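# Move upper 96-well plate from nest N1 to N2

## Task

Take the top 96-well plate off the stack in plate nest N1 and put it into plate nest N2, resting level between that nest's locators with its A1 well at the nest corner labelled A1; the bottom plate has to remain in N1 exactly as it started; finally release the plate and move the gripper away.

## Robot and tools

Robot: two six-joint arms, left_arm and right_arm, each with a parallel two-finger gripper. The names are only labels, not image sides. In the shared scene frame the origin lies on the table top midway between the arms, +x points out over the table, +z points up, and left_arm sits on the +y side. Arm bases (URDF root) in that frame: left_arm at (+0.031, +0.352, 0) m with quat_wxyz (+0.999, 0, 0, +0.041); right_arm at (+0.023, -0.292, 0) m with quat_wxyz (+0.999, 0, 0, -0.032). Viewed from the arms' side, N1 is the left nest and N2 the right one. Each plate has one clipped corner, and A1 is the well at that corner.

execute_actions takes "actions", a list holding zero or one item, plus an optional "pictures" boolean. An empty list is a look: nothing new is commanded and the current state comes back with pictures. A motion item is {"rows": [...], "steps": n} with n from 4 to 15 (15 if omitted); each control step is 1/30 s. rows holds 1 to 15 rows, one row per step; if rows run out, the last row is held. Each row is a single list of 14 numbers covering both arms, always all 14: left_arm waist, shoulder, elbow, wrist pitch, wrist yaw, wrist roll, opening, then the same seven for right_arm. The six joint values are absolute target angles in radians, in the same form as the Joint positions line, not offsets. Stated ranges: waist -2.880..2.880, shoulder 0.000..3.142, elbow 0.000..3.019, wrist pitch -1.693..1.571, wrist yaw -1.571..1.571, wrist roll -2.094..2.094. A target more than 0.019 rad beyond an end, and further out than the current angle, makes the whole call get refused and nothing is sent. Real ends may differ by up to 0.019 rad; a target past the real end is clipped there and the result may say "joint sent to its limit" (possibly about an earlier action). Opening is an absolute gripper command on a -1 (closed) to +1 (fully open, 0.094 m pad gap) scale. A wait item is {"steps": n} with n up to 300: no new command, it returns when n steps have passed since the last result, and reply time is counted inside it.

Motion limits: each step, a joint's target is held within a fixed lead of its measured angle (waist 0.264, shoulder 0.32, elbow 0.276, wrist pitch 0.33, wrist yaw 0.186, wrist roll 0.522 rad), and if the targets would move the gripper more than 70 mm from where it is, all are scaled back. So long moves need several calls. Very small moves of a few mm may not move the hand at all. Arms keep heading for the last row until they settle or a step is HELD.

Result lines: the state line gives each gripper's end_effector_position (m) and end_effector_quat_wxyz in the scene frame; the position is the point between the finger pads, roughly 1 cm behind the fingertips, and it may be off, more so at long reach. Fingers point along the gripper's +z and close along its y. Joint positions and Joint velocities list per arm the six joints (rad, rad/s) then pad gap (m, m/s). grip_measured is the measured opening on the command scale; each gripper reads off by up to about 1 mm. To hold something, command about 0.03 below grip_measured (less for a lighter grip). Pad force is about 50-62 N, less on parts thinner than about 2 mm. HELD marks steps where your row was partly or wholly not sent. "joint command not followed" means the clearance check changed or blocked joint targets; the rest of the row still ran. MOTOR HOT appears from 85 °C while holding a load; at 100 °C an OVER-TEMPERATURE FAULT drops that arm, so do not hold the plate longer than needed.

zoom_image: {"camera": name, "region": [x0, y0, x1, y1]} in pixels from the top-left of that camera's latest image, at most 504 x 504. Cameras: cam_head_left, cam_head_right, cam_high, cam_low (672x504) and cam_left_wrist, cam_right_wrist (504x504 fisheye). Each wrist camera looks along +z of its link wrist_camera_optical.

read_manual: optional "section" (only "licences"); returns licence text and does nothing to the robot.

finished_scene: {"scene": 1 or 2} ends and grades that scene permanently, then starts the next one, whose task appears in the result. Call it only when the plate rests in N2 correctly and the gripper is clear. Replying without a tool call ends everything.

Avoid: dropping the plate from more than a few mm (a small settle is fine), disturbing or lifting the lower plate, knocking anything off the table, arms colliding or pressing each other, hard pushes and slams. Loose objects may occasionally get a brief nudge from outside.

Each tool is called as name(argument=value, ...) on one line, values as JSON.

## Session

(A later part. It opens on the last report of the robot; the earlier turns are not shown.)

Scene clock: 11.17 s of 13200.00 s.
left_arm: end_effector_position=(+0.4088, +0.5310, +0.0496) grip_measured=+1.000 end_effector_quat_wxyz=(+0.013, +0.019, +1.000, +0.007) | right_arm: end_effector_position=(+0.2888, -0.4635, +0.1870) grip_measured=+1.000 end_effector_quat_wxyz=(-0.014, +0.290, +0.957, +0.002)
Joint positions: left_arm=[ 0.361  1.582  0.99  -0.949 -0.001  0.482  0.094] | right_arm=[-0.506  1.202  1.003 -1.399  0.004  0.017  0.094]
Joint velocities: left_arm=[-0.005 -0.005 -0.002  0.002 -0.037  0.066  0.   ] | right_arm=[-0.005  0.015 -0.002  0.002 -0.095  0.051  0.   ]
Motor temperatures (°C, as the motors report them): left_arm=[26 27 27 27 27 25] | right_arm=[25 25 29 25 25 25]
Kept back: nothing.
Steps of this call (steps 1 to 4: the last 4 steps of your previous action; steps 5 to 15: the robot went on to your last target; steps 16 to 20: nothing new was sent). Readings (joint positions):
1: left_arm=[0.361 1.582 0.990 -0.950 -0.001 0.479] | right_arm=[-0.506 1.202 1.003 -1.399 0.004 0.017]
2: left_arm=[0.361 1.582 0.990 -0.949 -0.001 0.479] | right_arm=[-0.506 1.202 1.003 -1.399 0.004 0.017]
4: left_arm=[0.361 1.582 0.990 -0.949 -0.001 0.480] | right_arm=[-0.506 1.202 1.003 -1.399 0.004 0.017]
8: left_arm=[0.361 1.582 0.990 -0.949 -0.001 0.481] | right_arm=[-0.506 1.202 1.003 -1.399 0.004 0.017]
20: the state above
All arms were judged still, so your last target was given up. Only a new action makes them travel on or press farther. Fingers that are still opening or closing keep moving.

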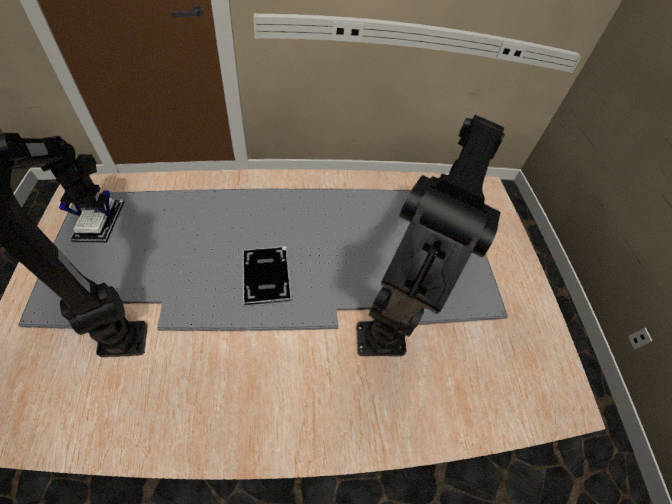

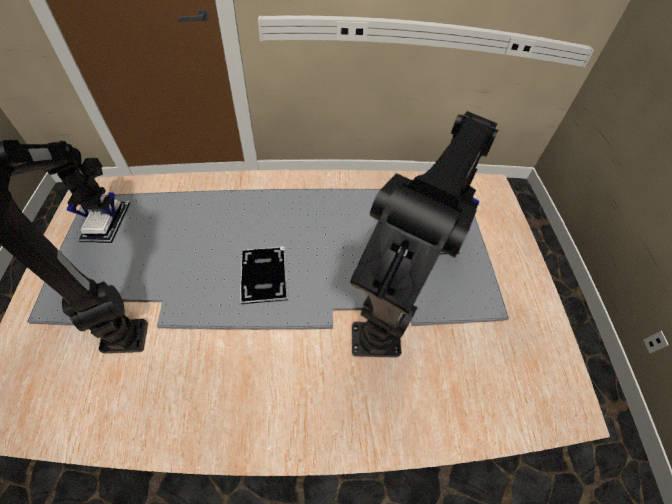

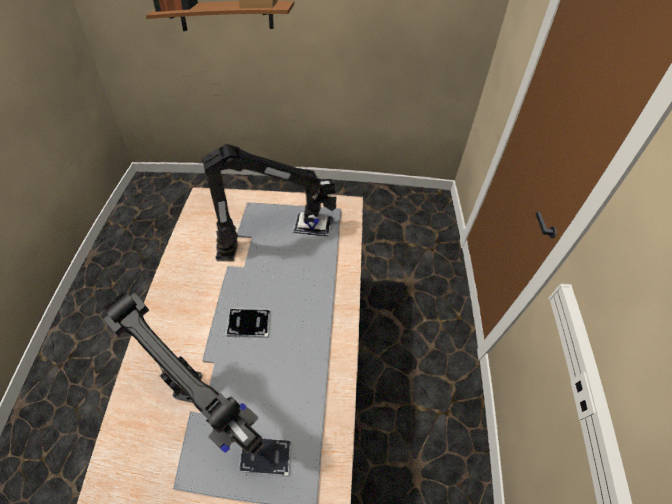

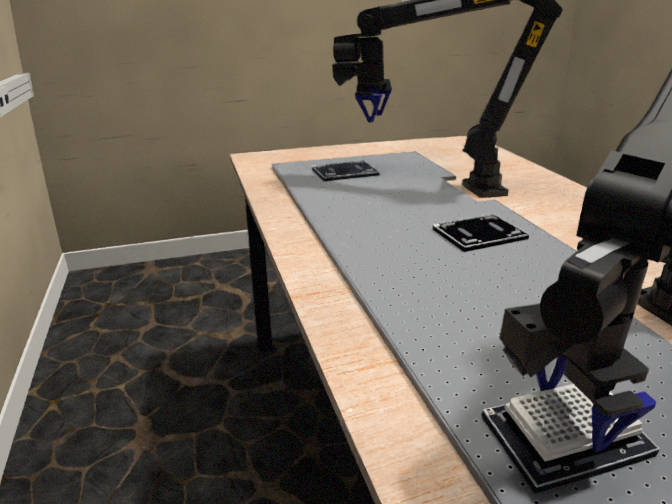

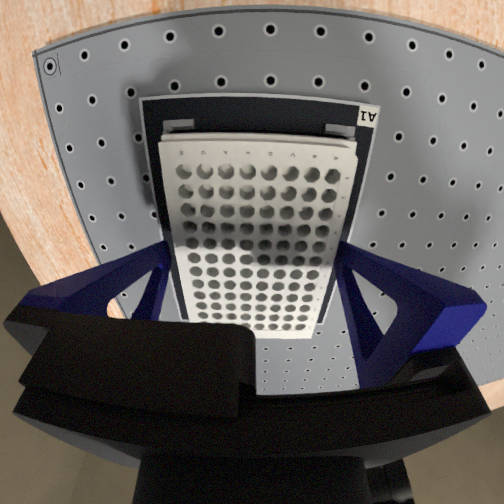

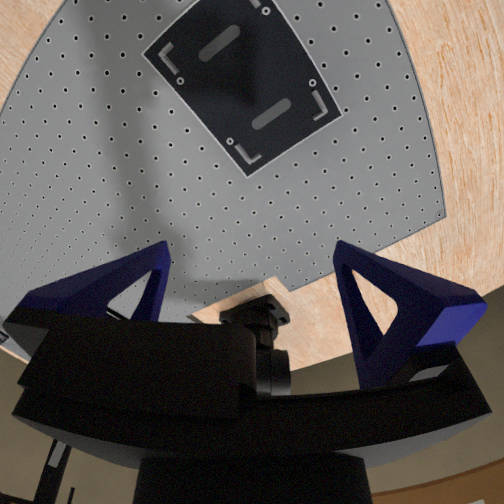

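execute_actions(actions=[{"rows":[[0.343,1.59,0.993,-0.935,0,0.49,1,-0.507,1.206,1.044,-1.41,0,0,1]],"steps":10}])

execute_actions(actions=[{"rows":[[0.343,1.612,0.993,-0.965,0,0.49,1,-0.507,1.206,1.044,-1.41,0,0,1]]}])

execute_actions(actions=[{"steps":10}], pictures=true)

zoom_image(camera="cam_low", region=[470, 340, 672, 504])

Scene clock: 11.57 s of 13200.00 s.
left_arm: end_effector_position=(+0.4098, +0.5288, +0.0496) grip_measured=+1.000 end_effector_quat_wxyz=(+0.013, +0.022, +1.000, +0.007) | right_arm: end_effector_position=(+0.2888, -0.4635, +0.1870) grip_measured=+1.000 end_effector_quat_wxyz=(-0.014, +0.290, +0.957, +0.002)
Joint positions: left_arm=[ 0.356  1.582  0.99  -0.949 -0.001  0.482  0.094] | right_arm=[-0.506  1.202  1.003 -1.399  0.004  0.017  0.094]
Joint velocities: left_arm=[-0.024 -0.015  0.012 -0.007  0.022  0.007  0.   ] | right_arm=[-0.005 -0.024  0.002  0.002  0.022  0.037  0.   ]
Motor temperatures (°C, as the motors report them): left_arm=[26 27 27 27 27 25] | right_arm=[25 25 29 25 25 25]
Steps of this call (steps 1 to 6: nothing new was sent; steps 7 to 12: the first 6 steps of this action). Readings (joint positions):
7: left_arm=[0.361 1.582 0.990 -0.949 -0.001 0.482] | right_arm=[-0.506 1.202 1.003 -1.399 0.004 0.017]
8: left_arm=[0.360 1.582 0.990 -0.949 -0.001 0.482] | right_arm=[-0.506 1.202 1.003 -1.399 0.004 0.017]
10: left_arm=[0.358 1.582 0.990 -0.949 -0.001 0.482] | right_arm=[-0.506 1.202 1.003 -1.399 0.004 0.017]
12: the state above

Scene clock: 12.07 s of 13200.00 s.
left_arm: end_effector_position=(+0.4083, +0.5276, +0.0443) grip_measured=+1.000 end_effector_quat_wxyz=(+0.006, +0.023, +1.000, +0.003) | right_arm: end_effector_position=(+0.2888, -0.4635, +0.1870) grip_measured=+1.000 end_effector_quat_wxyz=(-0.014, +0.290, +0.957, +0.002)
Joint positions: left_arm=[ 0.354  1.595  0.99  -0.952 -0.001  0.482  0.094] | right_arm=[-0.506  1.202  1.003 -1.399  0.004  0.017  0.094]
Joint velocities: left_arm=[-0.015 -0.005  0.012  0.022 -0.022  0.007  0.   ] | right_arm=[-0.005  0.015  0.002 -0.002  0.007  0.037  0.   ]
Motor temperatures (°C, as the motors report them): left_arm=[26 27 27 27 27 25] | right_arm=[25 25 29 25 25 25]
Steps of this call (steps 1 to 4: the last 4 steps of your previous action; steps 5 to 15: the first 11 steps of this action). Readings (joint positions):
5: left_arm=[0.354 1.583 0.990 -0.950 -0.001 0.482] | right_arm=[-0.506 1.202 1.003 -1.399 0.004 0.017]
6: left_arm=[0.354 1.584 0.990 -0.951 -0.001 0.482] | right_arm=[-0.506 1.202 1.003 -1.399 0.004 0.017]
8: left_arm=[0.354 1.588 0.990 -0.952 -0.001 0.482] | right_arm=[-0.506 1.202 1.003 -1.399 0.004 0.017]
12: left_arm=[0.354 1.595 0.990 -0.952 -0.001 0.482] | right_arm=[-0.506 1.202 1.003 -1.399 0.004 0.017]
15: the state above

Scene clock: 12.40 s of 13200.00 s.
left_arm: end_effector_position=(+0.4083, +0.5276, +0.0443) grip_measured=+1.000 end_effector_quat_wxyz=(+0.006, +0.023, +1.000, +0.003) | right_arm: end_effector_position=(+0.2888, -0.4635, +0.1870) grip_measured=+1.000 end_effector_quat_wxyz=(-0.014, +0.290, +0.957, +0.002)
Joint positions: left_arm=[ 0.354  1.595  0.99  -0.952 -0.001  0.482  0.094] | right_arm=[-0.506  1.202  1.003 -1.399  0.004  0.017  0.094]
Joint velocities: left_arm=[ 0.005 -0.015 -0.007  0.002  0.007  0.022  0.   ] | right_arm=[-0.015  0.005  0.002 -0.002 -0.037  0.007  0.   ]
Motor temperatures (°C, as the motors report them): left_arm=[26 27 27 27 27 25] | right_arm=[25 25 29 25 25 25]
Kept back: nothing.
Steps of this call (steps 1 to 4: the last 4 steps of your previous action; steps 5 to 10: the robot went on to your last target). Readings (joint positions):
1: left_arm=[0.354 1.595 0.990 -0.952 -0.001 0.482] | right_arm=[-0.506 1.202 1.003 -1.399 0.004 0.017]
2: left_arm=[0.354 1.595 0.990 -0.952 -0.001 0.482] | right_arm=[-0.506 1.202 1.003 -1.399 0.004 0.017]
4: left_arm=[0.354 1.595 0.990 -0.952 -0.001 0.482] | right_arm=[-0.506 1.202 1.003 -1.399 0.004 0.017]
8: left_arm=[0.354 1.595 0.990 -0.952 -0.001 0.482] | right_arm=[-0.506 1.202 1.003 -1.399 0.004 0.017]
10: the state above

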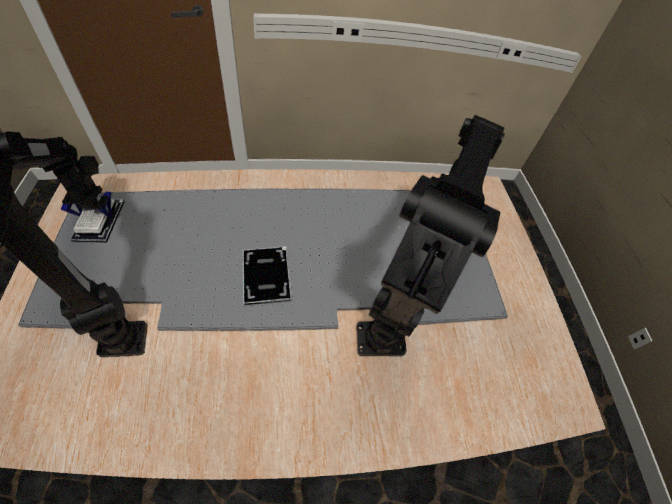

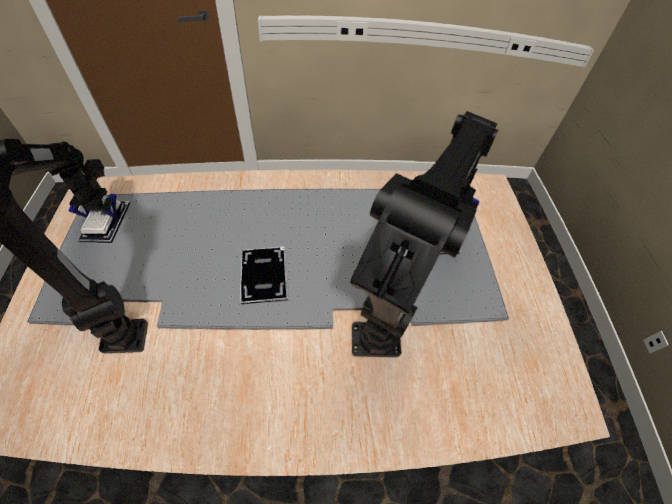

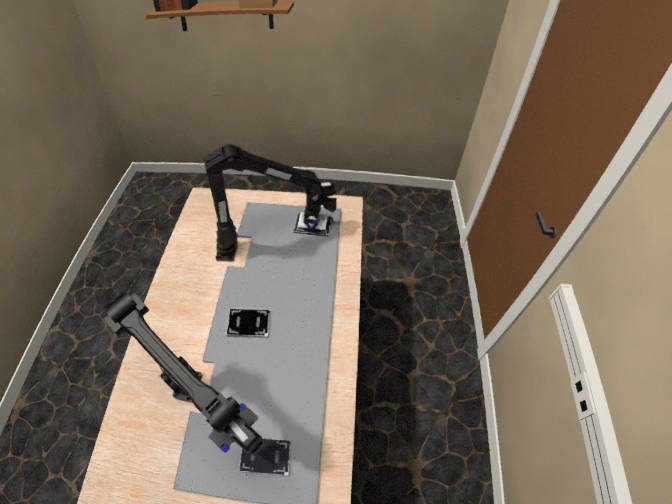

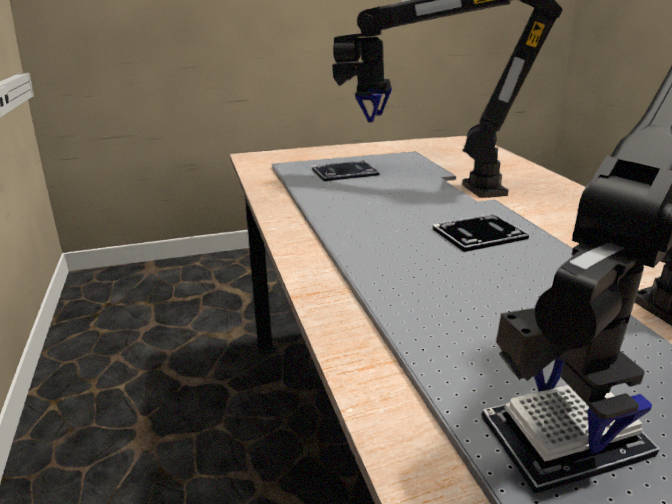

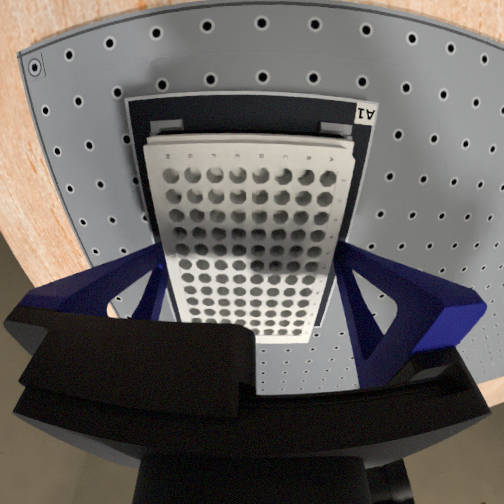

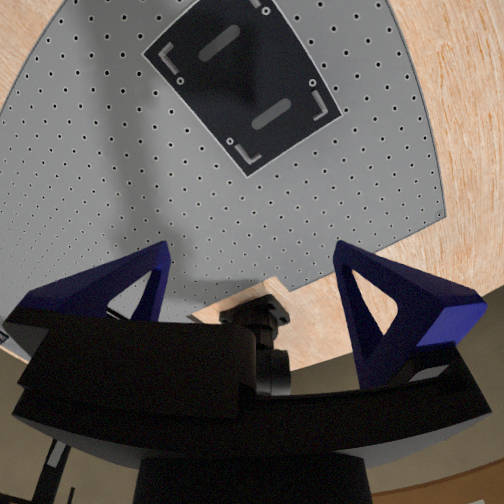

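Region (470, 340, 672, 504) of cam_low's 672x504 image, scaled by 2.495, with more detail than that image has; it fills the top 409 rows of this view, and the rest is white.

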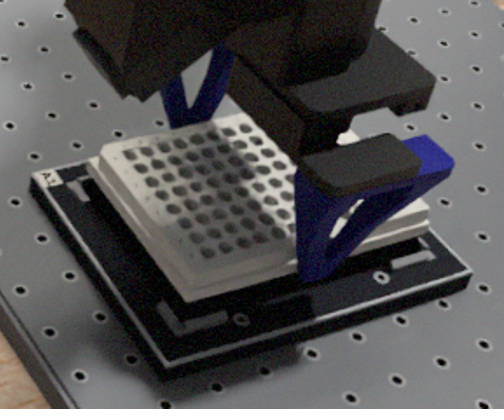

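execute_actions(actions=[{"rows":[[0.343,1.612,0.993,-0.965,0,0.49,0.7,-0.507,1.206,1.044,-1.41,0,0,1]]}])

execute_actions(actions=[{"rows":[[0.35,1.56,1.09,-1.09,0,0.49,0.7,-0.507,1.206,1.044,-1.41,0,0,1]]}])

execute_actions(actions=[{"steps":15}], pictures=true)

Scene clock: 13.00 s of 13200.00 s.
left_arm: end_effector_position=(+0.4081, +0.5281, +0.0443) grip_measured=+0.767 end_effector_quat_wxyz=(+0.005, +0.023, +1.000, +0.005) | right_arm: end_effector_position=(+0.2888, -0.4635, +0.1870) grip_measured=+1.000 end_effector_quat_wxyz=(-0.014, +0.290, +0.957, +0.002)
Joint positions: left_arm=[ 0.354  1.595  0.99  -0.952 -0.004  0.483  0.083] | right_arm=[-0.506  1.202  1.003 -1.399  0.004  0.017  0.094]
Joint velocities: left_arm=[-0.005 -0.005 -0.012 -0.012  0.051 -0.066  0.001] | right_arm=[-0.015 -0.015  0.007 -0.002  0.037 -0.007  0.   ]
Motor temperatures (°C, as the motors report them): left_arm=[26 27 27 27 27 25] | right_arm=[25 25 30 25 25 25]
Steps of this call (steps 1 to 7: the robot went on to your last target; steps 8 to 18: the first 11 steps of this action). Readings (joint positions):
8: left_arm=[0.354 1.595 0.990 -0.952 -0.001 0.482] | right_arm=[-0.506 1.202 1.003 -1.399 0.004 0.017]
9: left_arm=[0.354 1.595 0.990 -0.952 -0.004 0.482] | right_arm=[-0.506 1.202 1.003 -1.399 0.004 0.017]
11: left_arm=[0.354 1.595 0.990 -0.952 -0.004 0.483] | right_arm=[-0.506 1.202 1.003 -1.399 0.004 0.017]
15: left_arm=[0.354 1.595 0.990 -0.952 -0.004 0.483] | right_arm=[-0.506 1.202 1.003 -1.399 0.004 0.017]
18: the state above

Scene clock: 13.50 s of 13200.00 s.
left_arm: end_effector_position=(+0.4079, +0.5277, +0.0768) grip_measured=+0.767 end_effector_quat_wxyz=(-0.009, +0.023, +1.000, -0.003) | right_arm: end_effector_position=(+0.2888, -0.4635, +0.1870) grip_measured=+1.000 end_effector_quat_wxyz=(-0.014, +0.290, +0.957, +0.002)
Joint positions: left_arm=[ 0.354  1.564  1.053 -1.077 -0.003  0.484  0.083] | right_arm=[-0.506  1.202  1.003 -1.399  0.004  0.017  0.094]
Joint velocities: left_arm=[-0.015 -0.024 -0.007 -0.027  0.022  0.022 -0.   ] | right_arm=[-0.005  0.005  0.017 -0.002  0.007 -0.007  0.   ]
Motor temperatures (°C, as the motors report them): left_arm=[26 27 27 27 27 25] | right_arm=[25 25 30 25 25 25]
Steps of this call (steps 1 to 4: the last 4 steps of your previous action; steps 5 to 15: the first 11 steps of this action). Readings (joint positions):
5: left_arm=[0.354 1.595 0.997 -0.972 -0.007 0.483] | right_arm=[-0.506 1.202 1.003 -1.399 0.004 0.017]
6: left_arm=[0.354 1.595 1.013 -1.001 -0.006 0.484] | right_arm=[-0.506 1.202 1.003 -1.399 0.004 0.017]
8: left_arm=[0.354 1.587 1.040 -1.048 -0.003 0.484] | right_arm=[-0.506 1.202 1.003 -1.399 0.004 0.017]
12: left_arm=[0.354 1.566 1.053 -1.073 -0.003 0.484] | right_arm=[-0.506 1.202 1.003 -1.399 0.004 0.017]
15: the state above

Scene clock: 14.00 s of 13200.00 s.
left_arm: end_effector_position=(+0.4077, +0.5276, +0.0768) grip_measured=+0.767 end_effector_quat_wxyz=(-0.009, +0.023, +1.000, -0.003) | right_arm: end_effector_position=(+0.2888, -0.4635, +0.1870) grip_measured=+1.000 end_effector_quat_wxyz=(-0.014, +0.290, +0.957, +0.002)
Joint positions: left_arm=[ 0.354  1.564  1.053 -1.078 -0.003  0.484  0.083] | right_arm=[-0.506  1.202  1.003 -1.399  0.004  0.017  0.094]
Joint velocities: left_arm=[ 0.005 -0.015 -0.022 -0.012 -0.051 -0.051 -0.001] | right_arm=[-0.005 -0.015 -0.012 -0.017  0.022  0.022  0.   ]
Motor temperatures (°C, as the motors report them): left_arm=[26 27 27 27 27 25] | right_arm=[25 25 30 25 25 25]
Kept back: nothing.
Steps of this call (steps 1 to 4: the last 4 steps of your previous action; steps 5 to 15: the robot went on to your last target). Readings (joint positions):
1: left_arm=[0.354 1.564 1.053 -1.078 -0.003 0.484] | right_arm=[-0.506 1.202 1.003 -1.399 0.004 0.017]
2: left_arm=[0.354 1.564 1.053 -1.078 -0.003 0.484] | right_arm=[-0.506 1.202 1.003 -1.399 0.004 0.017]
4: left_arm=[0.354 1.564 1.053 -1.078 -0.003 0.484] | right_arm=[-0.506 1.202 1.003 -1.399 0.004 0.017]
8: left_arm=[0.354 1.564 1.053 -1.078 -0.003 0.484] | right_arm=[-0.506 1.202 1.003 -1.399 0.004 0.017]
15: the state above
All arms were judged still, so your last target was given up. Only a new action makes them travel on or press farther. Fingers that are still opening or closing keep moving.

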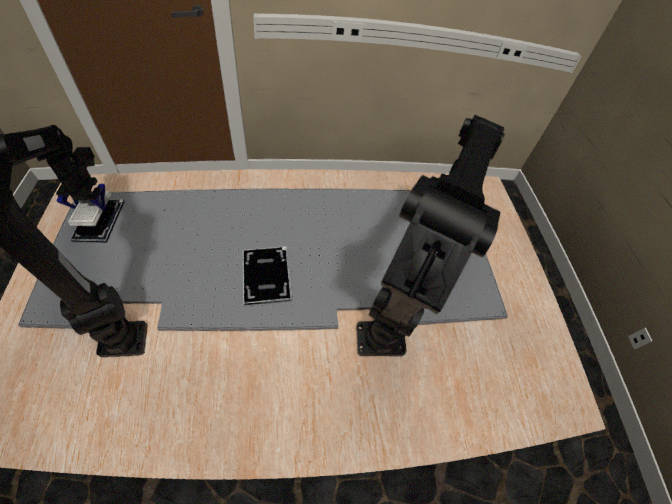

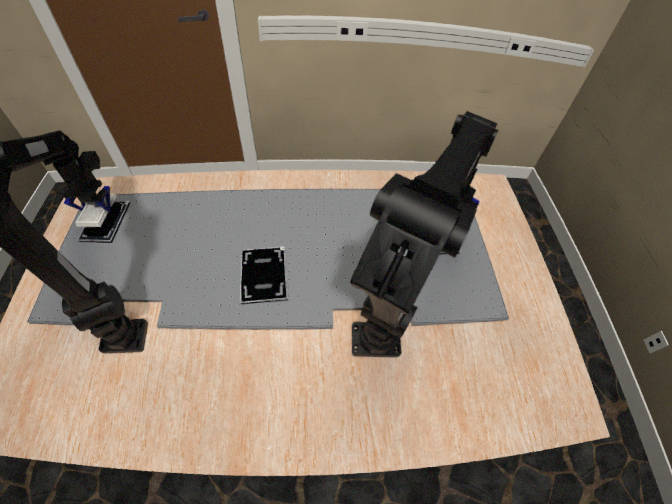

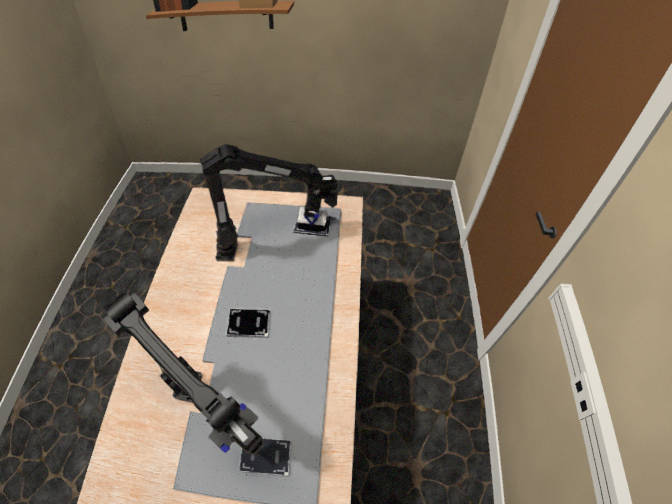

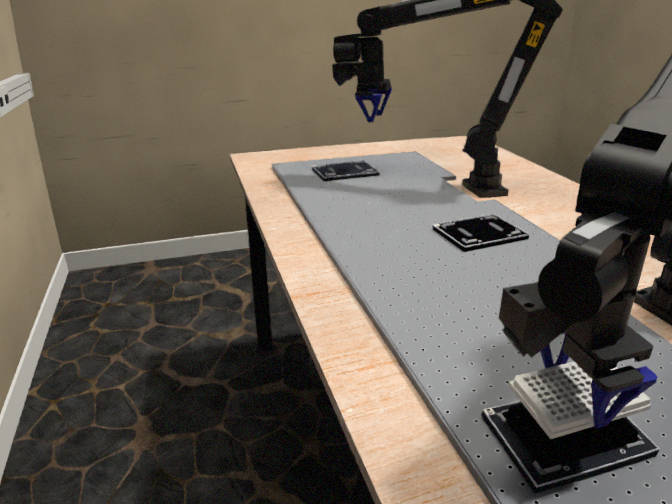

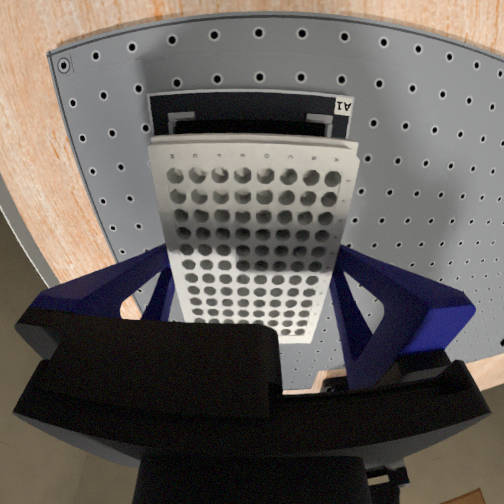

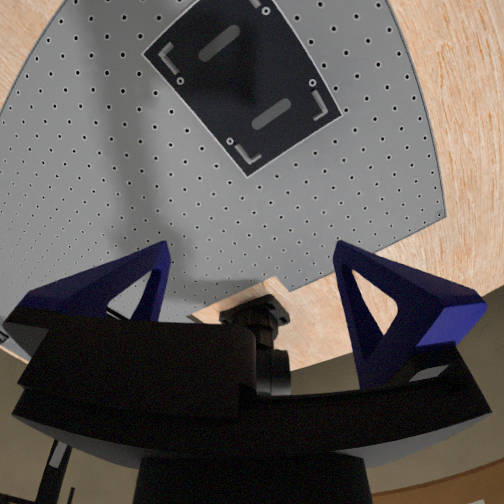

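execute_actions(actions=[{"rows":[[-1.206,1.486,1.04,-1.09,0,-1.124,0.7,-0.507,1.206,1.044,-1.41,0,0,1]]}])

execute_actions(actions=[{"steps":55}], pictures=true)

Scene clock: 14.57 s of 13200.00 s.
left_arm: end_effector_position=(+0.4462, +0.3369, +0.0920) grip_measured=+0.767 end_effector_quat_wxyz=(+0.010, -0.066, +0.998, +0.002) | right_arm: end_effector_position=(+0.2888, -0.4635, +0.1870) grip_measured=+1.000 end_effector_quat_wxyz=(-0.014, +0.290, +0.957, +0.002)
Joint positions: left_arm=[-0.119  1.521  1.047 -1.078 -0.006 -0.168  0.083] | right_arm=[-0.506  1.202  1.003 -1.399  0.004  0.017  0.094]
Joint velocities: left_arm=[-1.695 -0.024  0.002 -0.007 -0.037 -1.736 -0.001] | right_arm=[ 0.005 -0.005  0.007 -0.007  0.022 -0.007  0.   ]
Motor temperatures (°C, as the motors report them): left_arm=[26 27 27 27 27 25] | right_arm=[25 25 30 25 25 25]
Steps of this call (steps 1 to 6: nothing new was sent; steps 7 to 17: the first 11 steps of this action). Readings (joint positions):
7: left_arm=[0.345 1.563 1.052 -1.078 -0.006 0.438] | right_arm=[-0.506 1.202 1.003 -1.399 0.004 0.017]
8: left_arm=[0.326 1.559 1.050 -1.078 -0.008 0.377] | right_arm=[-0.506 1.202 1.003 -1.399 0.004 0.017]
10: left_arm=[0.253 1.549 1.047 -1.078 -0.008 0.257] | right_arm=[-0.506 1.202 1.003 -1.399 0.004 0.017]
14: left_arm=[0.050 1.529 1.047 -1.078 -0.007 0.015] | right_arm=[-0.506 1.202 1.003 -1.399 0.004 0.017]
17: the state above

Scene clock: 16.40 s of 13200.00 s.
left_arm: end_effector_position=(+0.2091, -0.0232, +0.0985) grip_measured=+0.767 end_effector_quat_wxyz=(+0.007, +0.005, +1.000, -0.016) | right_arm: end_effector_position=(+0.2888, -0.4635, +0.1870) grip_measured=+1.000 end_effector_quat_wxyz=(-0.014, +0.290, +0.957, +0.002)
Joint positions: left_arm=[-1.208  1.502  1.045 -1.078  0.002 -1.116  0.083] | right_arm=[-0.506  1.202  1.003 -1.399  0.004  0.017  0.094]
Joint velocities: left_arm=[-0.005 -0.015 -0.012 -0.002 -0.022  0.022  0.   ] | right_arm=[-0.005  0.005  0.007  0.002 -0.007 -0.066  0.   ]
Motor temperatures (°C, as the motors report them): left_arm=[26 27 27 27 27 25] | right_arm=[25 25 30 25 25 25]
Kept back: nothing.
Steps of this call (steps 1 to 4: the last 4 steps of your previous action; steps 5 to 45: the robot went on to your last target; steps 46 to 55: nothing new was sent). Readings (joint positions):
1: left_arm=[-0.177 1.521 1.047 -1.078 -0.005 -0.229] | right_arm=[-0.506 1.202 1.003 -1.399 0.004 0.017]
2: left_arm=[-0.235 1.520 1.047 -1.078 -0.005 -0.291] | right_arm=[-0.506 1.202 1.003 -1.399 0.004 0.017]
4: left_arm=[-0.351 1.520 1.047 -1.078 -0.005 -0.413] | right_arm=[-0.506 1.202 1.003 -1.399 0.004 0.017]
8: left_arm=[-0.584 1.520 1.047 -1.078 -0.004 -0.658] | right_arm=[-0.506 1.202 1.003 -1.399 0.004 0.017]
55: the state above
All arms were judged still, so your last target was given up. Only a new action makes them travel on or press farther. Fingers that are still opening or closing keep moving.

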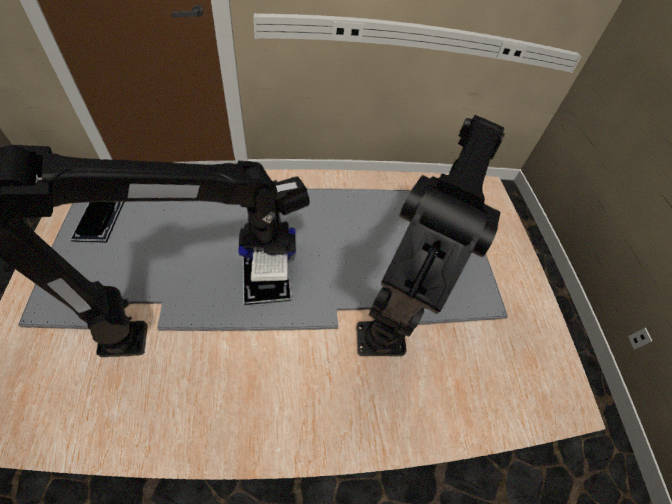

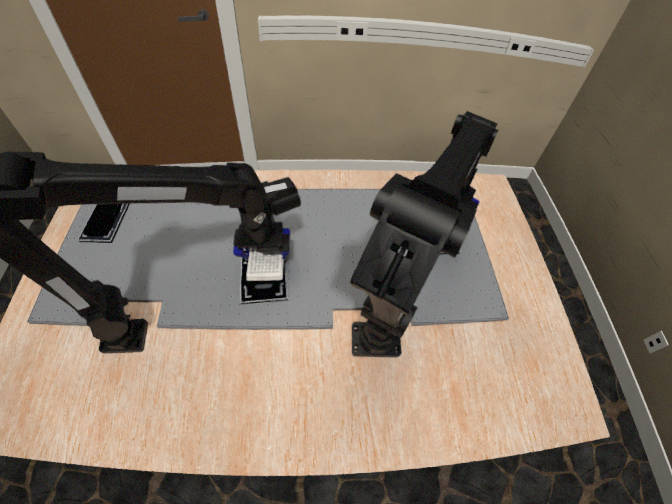

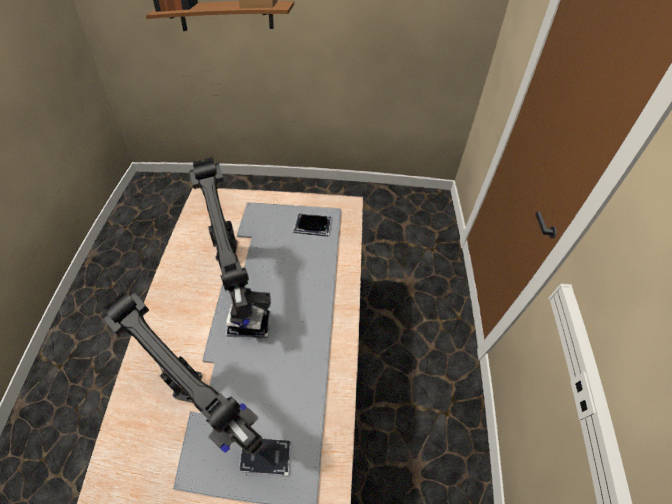

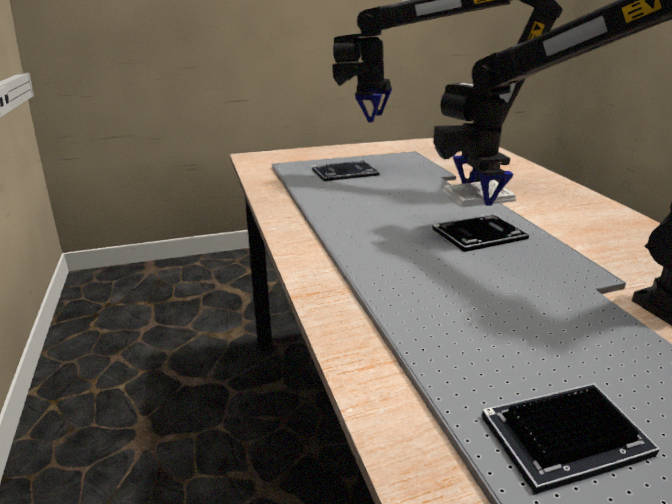

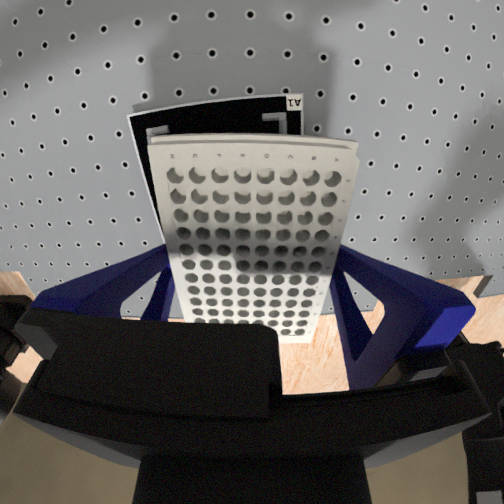

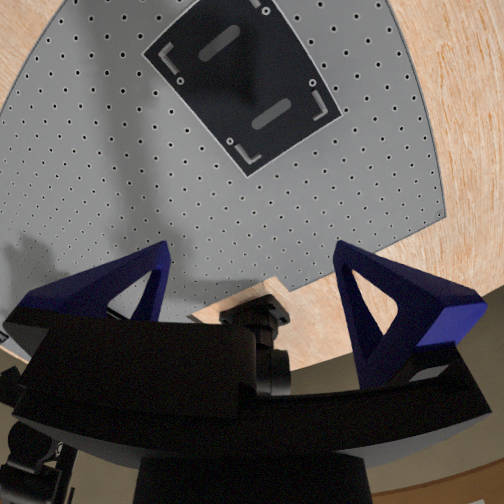

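execute_actions(actions=[{"rows":[[-1.177,1.965,1.625,-1.19,0,-1.095,0.7,-0.507,1.206,1.044,-1.41,0,0,1]]}])

execute_actions(actions=[{"steps":40}])

Scene clock: 17.03 s of 13200.00 s.
left_arm: end_effector_position=(+0.2877, -0.1669, +0.0412) grip_measured=+0.767 end_effector_quat_wxyz=(-0.008, +0.002, +1.000, +0.014) | right_arm: end_effector_position=(+0.2888, -0.4635, +0.1870) grip_measured=+1.000 end_effector_quat_wxyz=(-0.014, +0.290, +0.957, +0.002)
Joint positions: left_arm=[-1.192  1.996  1.562 -1.168  0.002 -1.105  0.083] | right_arm=[-0.506  1.202  1.003 -1.399  0.004  0.017  0.094]
Joint velocities: left_arm=[ 0.034  0.425  0.579  0.002  0.037 -0.022  0.   ] | right_arm=[-0.015  0.005 -0.007 -0.002  0.051 -0.022  0.   ]
Motor temperatures (°C, as the motors report them): left_arm=[26 27 27 27 27 25] | right_arm=[25 25 30 25 25 25]
Steps of this call (steps 1 to 8: nothing new was sent; steps 9 to 19: the first 11 steps of this action). Readings (joint positions):
9: left_arm=[-1.207 1.518 1.059 -1.096 0.002 -1.115] | right_arm=[-0.506 1.202 1.003 -1.399 0.004 0.017]
10: left_arm=[-1.206 1.552 1.099 -1.129 0.002 -1.115] | right_arm=[-0.506 1.202 1.003 -1.399 0.004 0.017]
12: left_arm=[-1.203 1.661 1.205 -1.153 0.002 -1.114] | right_arm=[-0.506 1.202 1.003 -1.399 0.004 0.017]
16: left_arm=[-1.197 1.892 1.435 -1.167 0.002 -1.110] | right_arm=[-0.506 1.202 1.003 -1.399 0.004 0.017]
19: the state above

Scene clock: 18.37 s of 13200.00 s.
left_arm: end_effector_position=(+0.2920, -0.1690, +0.0526) grip_measured=+0.767 end_effector_quat_wxyz=(-0.004, +0.001, +1.000, +0.006) | right_arm: end_effector_position=(+0.2888, -0.4635, +0.1870) grip_measured=+1.000 end_effector_quat_wxyz=(-0.014, +0.290, +0.957, +0.002)
Joint positions: left_arm=[-1.187  1.983  1.575 -1.178  0.002 -1.103  0.083] | right_arm=[-0.506  1.202  1.003 -1.399  0.004  0.017  0.094]
Joint velocities: left_arm=[-0.005  0.005 -0.012 -0.017 -0.066  0.037 -0.001] | right_arm=[-0.005 -0.015  0.002 -0.002 -0.037 -0.037  0.   ]
Motor temperatures (°C, as the motors report them): left_arm=[26 27 27 27 27 25] | right_arm=[25 25 30 25 25 25]
Kept back: nothing.
Steps of this call (steps 1 to 4: the last 4 steps of your previous action; steps 5 to 30: the robot went on to your last target; steps 31 to 40: nothing new was sent). Readings (joint positions):
1: left_arm=[-1.191 2.004 1.573 -1.168 0.002 -1.104] | right_arm=[-0.506 1.202 1.003 -1.399 0.004 0.017]
2: left_arm=[-1.189 2.005 1.575 -1.169 0.002 -1.104] | right_arm=[-0.506 1.202 1.003 -1.399 0.004 0.017]
4: left_arm=[-1.188 1.999 1.575 -1.174 0.002 -1.104] | right_arm=[-0.506 1.202 1.003 -1.399 0.004 0.017]
8: left_arm=[-1.187 1.987 1.575 -1.178 0.002 -1.103] | right_arm=[-0.506 1.202 1.003 -1.399 0.004 0.017]
40: the state above
All arms were judged still, so your last target was given up. Only a new action makes them travel on or press farther. Fingers that are still opening or closing keep moving.

execute_actions(actions=[{"rows":[[-1.177,2.0,1.625,-1.16,0,-1.095,0.7,-0.507,1.206,1.044,-1.41,0,0,1],[-1.177,2.0,1.625,-1.16,0,-1.095,0.7,-0.507,1.206,1.044,-1.41,0,0,1],[-1.177,2.0,1.625,-1.16,0,-1.095,0.7,-0.507,1.206,1.044,-1.41,0,0,1],[-1.177,2.01,1.625,-1.14,0,-1.095,0.7,-0.507,1.206,1.044,-1.41,0,0,1],[-1.177,2.01,1.625,-1.14,0,-1.095,0.7,-0.507,1.206,1.044,-1.41,0,0,1],[-1.177,2.01,1.625,-1.14,0,-1.095,0.7,-0.507,1.206,1.044,-1.41,0,0,1],[-1.177,2.02,1.625,-1.12,0,-1.095,0.7,-0.507,1.206,1.044,-1.41,0,0,1]]}])

execute_actions(actions=[{"steps":15}], pictures=true)

zoom_image(camera="cam_low", region=[330, 120, 530, 260])

Scene clock: 18.97 s of 13200.00 s.
left_arm: end_effector_position=(+0.2964, -0.1778, +0.0468) grip_measured=+0.767 end_effector_quat_wxyz=(+0.003, +0.001, +1.000, -0.008) | right_arm: end_effector_position=(+0.2888, -0.4635, +0.1870) grip_measured=+1.000 end_effector_quat_wxyz=(-0.014, +0.290, +0.957, +0.002)
Joint positions: left_arm=[-1.187  1.994  1.575 -1.135  0.002 -1.103  0.083] | right_arm=[-0.506  1.202  1.003 -1.399  0.004  0.017  0.094]
Joint velocities: left_arm=[-0.015  0.073  0.027  0.027 -0.022 -0.066  0.   ] | right_arm=[-0.015 -0.005 -0.002 -0.007  0.066  0.066  0.   ]
Motor temperatures (°C, as the motors report them): left_arm=[26 27 28 27 27 25] | right_arm=[25 25 31 25 25 25]
Steps of this call (steps 1 to 7: nothing new was sent; steps 8 to 18: the first 11 steps of this action). Readings (joint positions):
8: left_arm=[-1.187 1.983 1.575 -1.177 0.002 -1.103] | right_arm=[-0.506 1.202 1.003 -1.399 0.004 0.017]
9: left_arm=[-1.187 1.983 1.575 -1.176 0.002 -1.103] | right_arm=[-0.506 1.202 1.003 -1.399 0.004 0.017]
11: left_arm=[-1.187 1.983 1.575 -1.171 0.002 -1.103] | right_arm=[-0.506 1.202 1.003 -1.399 0.004 0.017]
15: left_arm=[-1.187 1.987 1.575 -1.147 0.002 -1.103] | right_arm=[-0.506 1.202 1.003 -1.399 0.004 0.017]
18: the state above

Scene clock: 19.47 s of 13200.00 s.
left_arm: end_effector_position=(+0.2963, -0.1775, +0.0424) grip_measured=+0.767 end_effector_quat_wxyz=(+0.002, +0.001, +1.000, -0.005) | right_arm: end_effector_position=(+0.2888, -0.4635, +0.1870) grip_measured=+1.000 end_effector_quat_wxyz=(-0.014, +0.290, +0.957, +0.002)
Joint positions: left_arm=[-1.187  2.002  1.575 -1.134  0.002 -1.103  0.083] | right_arm=[-0.506  1.202  1.003 -1.399  0.004  0.017  0.094]
Joint velocities: left_arm=[-0.005 -0.005 -0.007 -0.007  0.022  0.007  0.   ] | right_arm=[-0.005 -0.005 -0.017  0.007  0.037 -0.051  0.   ]
Motor temperatures (°C, as the motors report them): left_arm=[26 27 28 27 27 25] | right_arm=[25 25 31 25 25 25]
Kept back: nothing.
Steps of this call (steps 1 to 4: the last 4 steps of your previous action; steps 5 to 15: the robot went on to your last target). Readings (joint positions):
1: left_arm=[-1.187 1.996 1.575 -1.135 0.002 -1.103] | right_arm=[-0.506 1.202 1.003 -1.399 0.004 0.017]
2: left_arm=[-1.187 1.998 1.575 -1.134 0.002 -1.103] | right_arm=[-0.506 1.202 1.003 -1.399 0.004 0.017]
4: left_arm=[-1.187 2.001 1.575 -1.134 0.002 -1.103] | right_arm=[-0.506 1.202 1.003 -1.399 0.004 0.017]
8: left_arm=[-1.187 2.002 1.575 -1.134 0.002 -1.103] | right_arm=[-0.506 1.202 1.003 -1.399 0.004 0.017]
15: the state above
All arms were judged still, so your last target was given up. Only a new action makes them travel on or press farther. Fingers that are still opening or closing keep moving.

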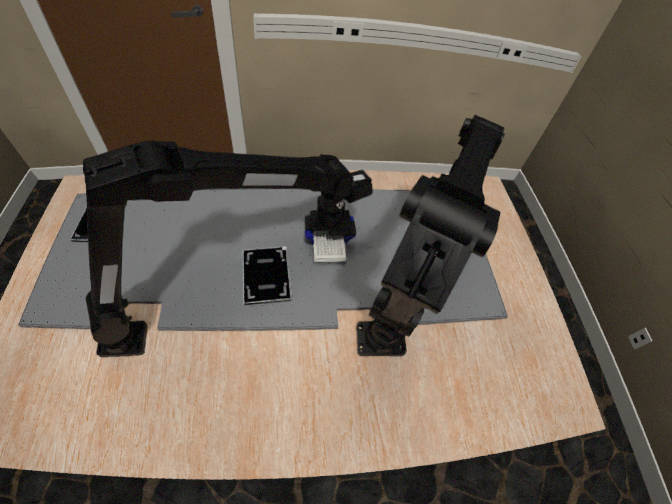

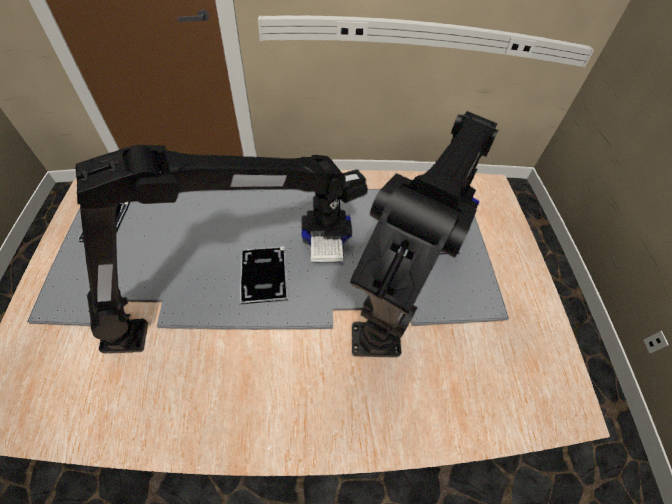

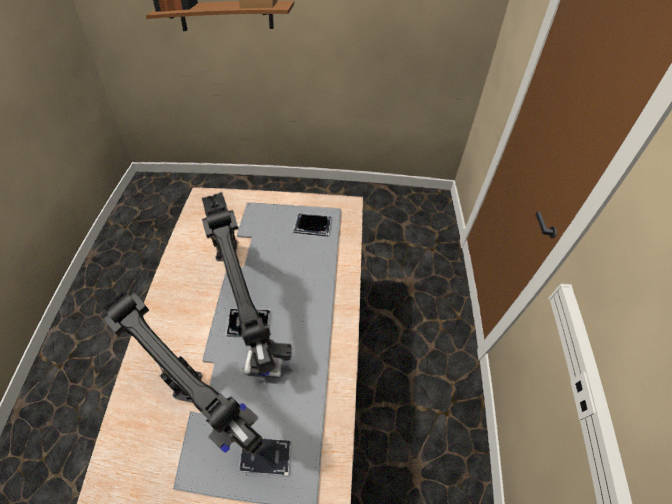

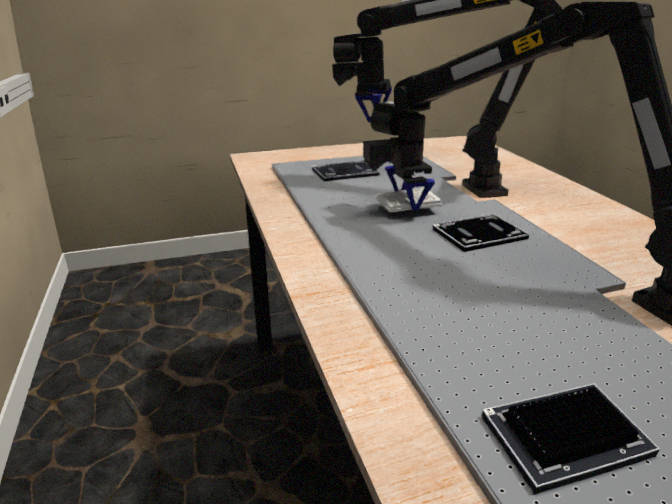

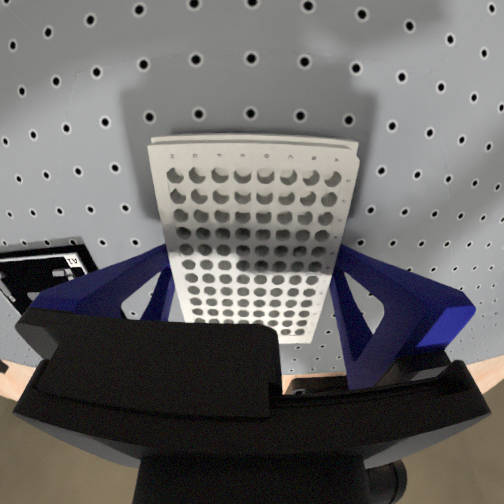

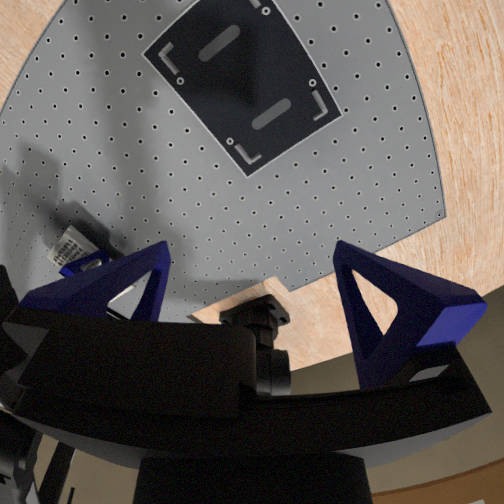

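Region (330, 120, 530, 260) of cam_low's 672x504 image, scaled by 2.520, with more detail than that image has; it fills the top 353 rows of this view, and the rest is white.

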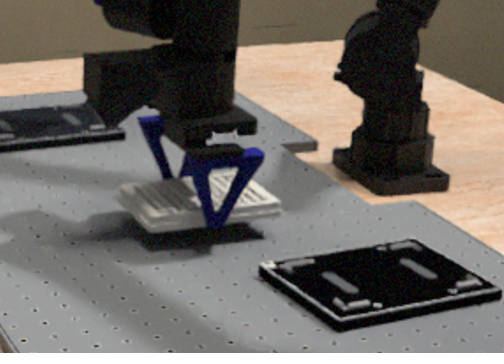

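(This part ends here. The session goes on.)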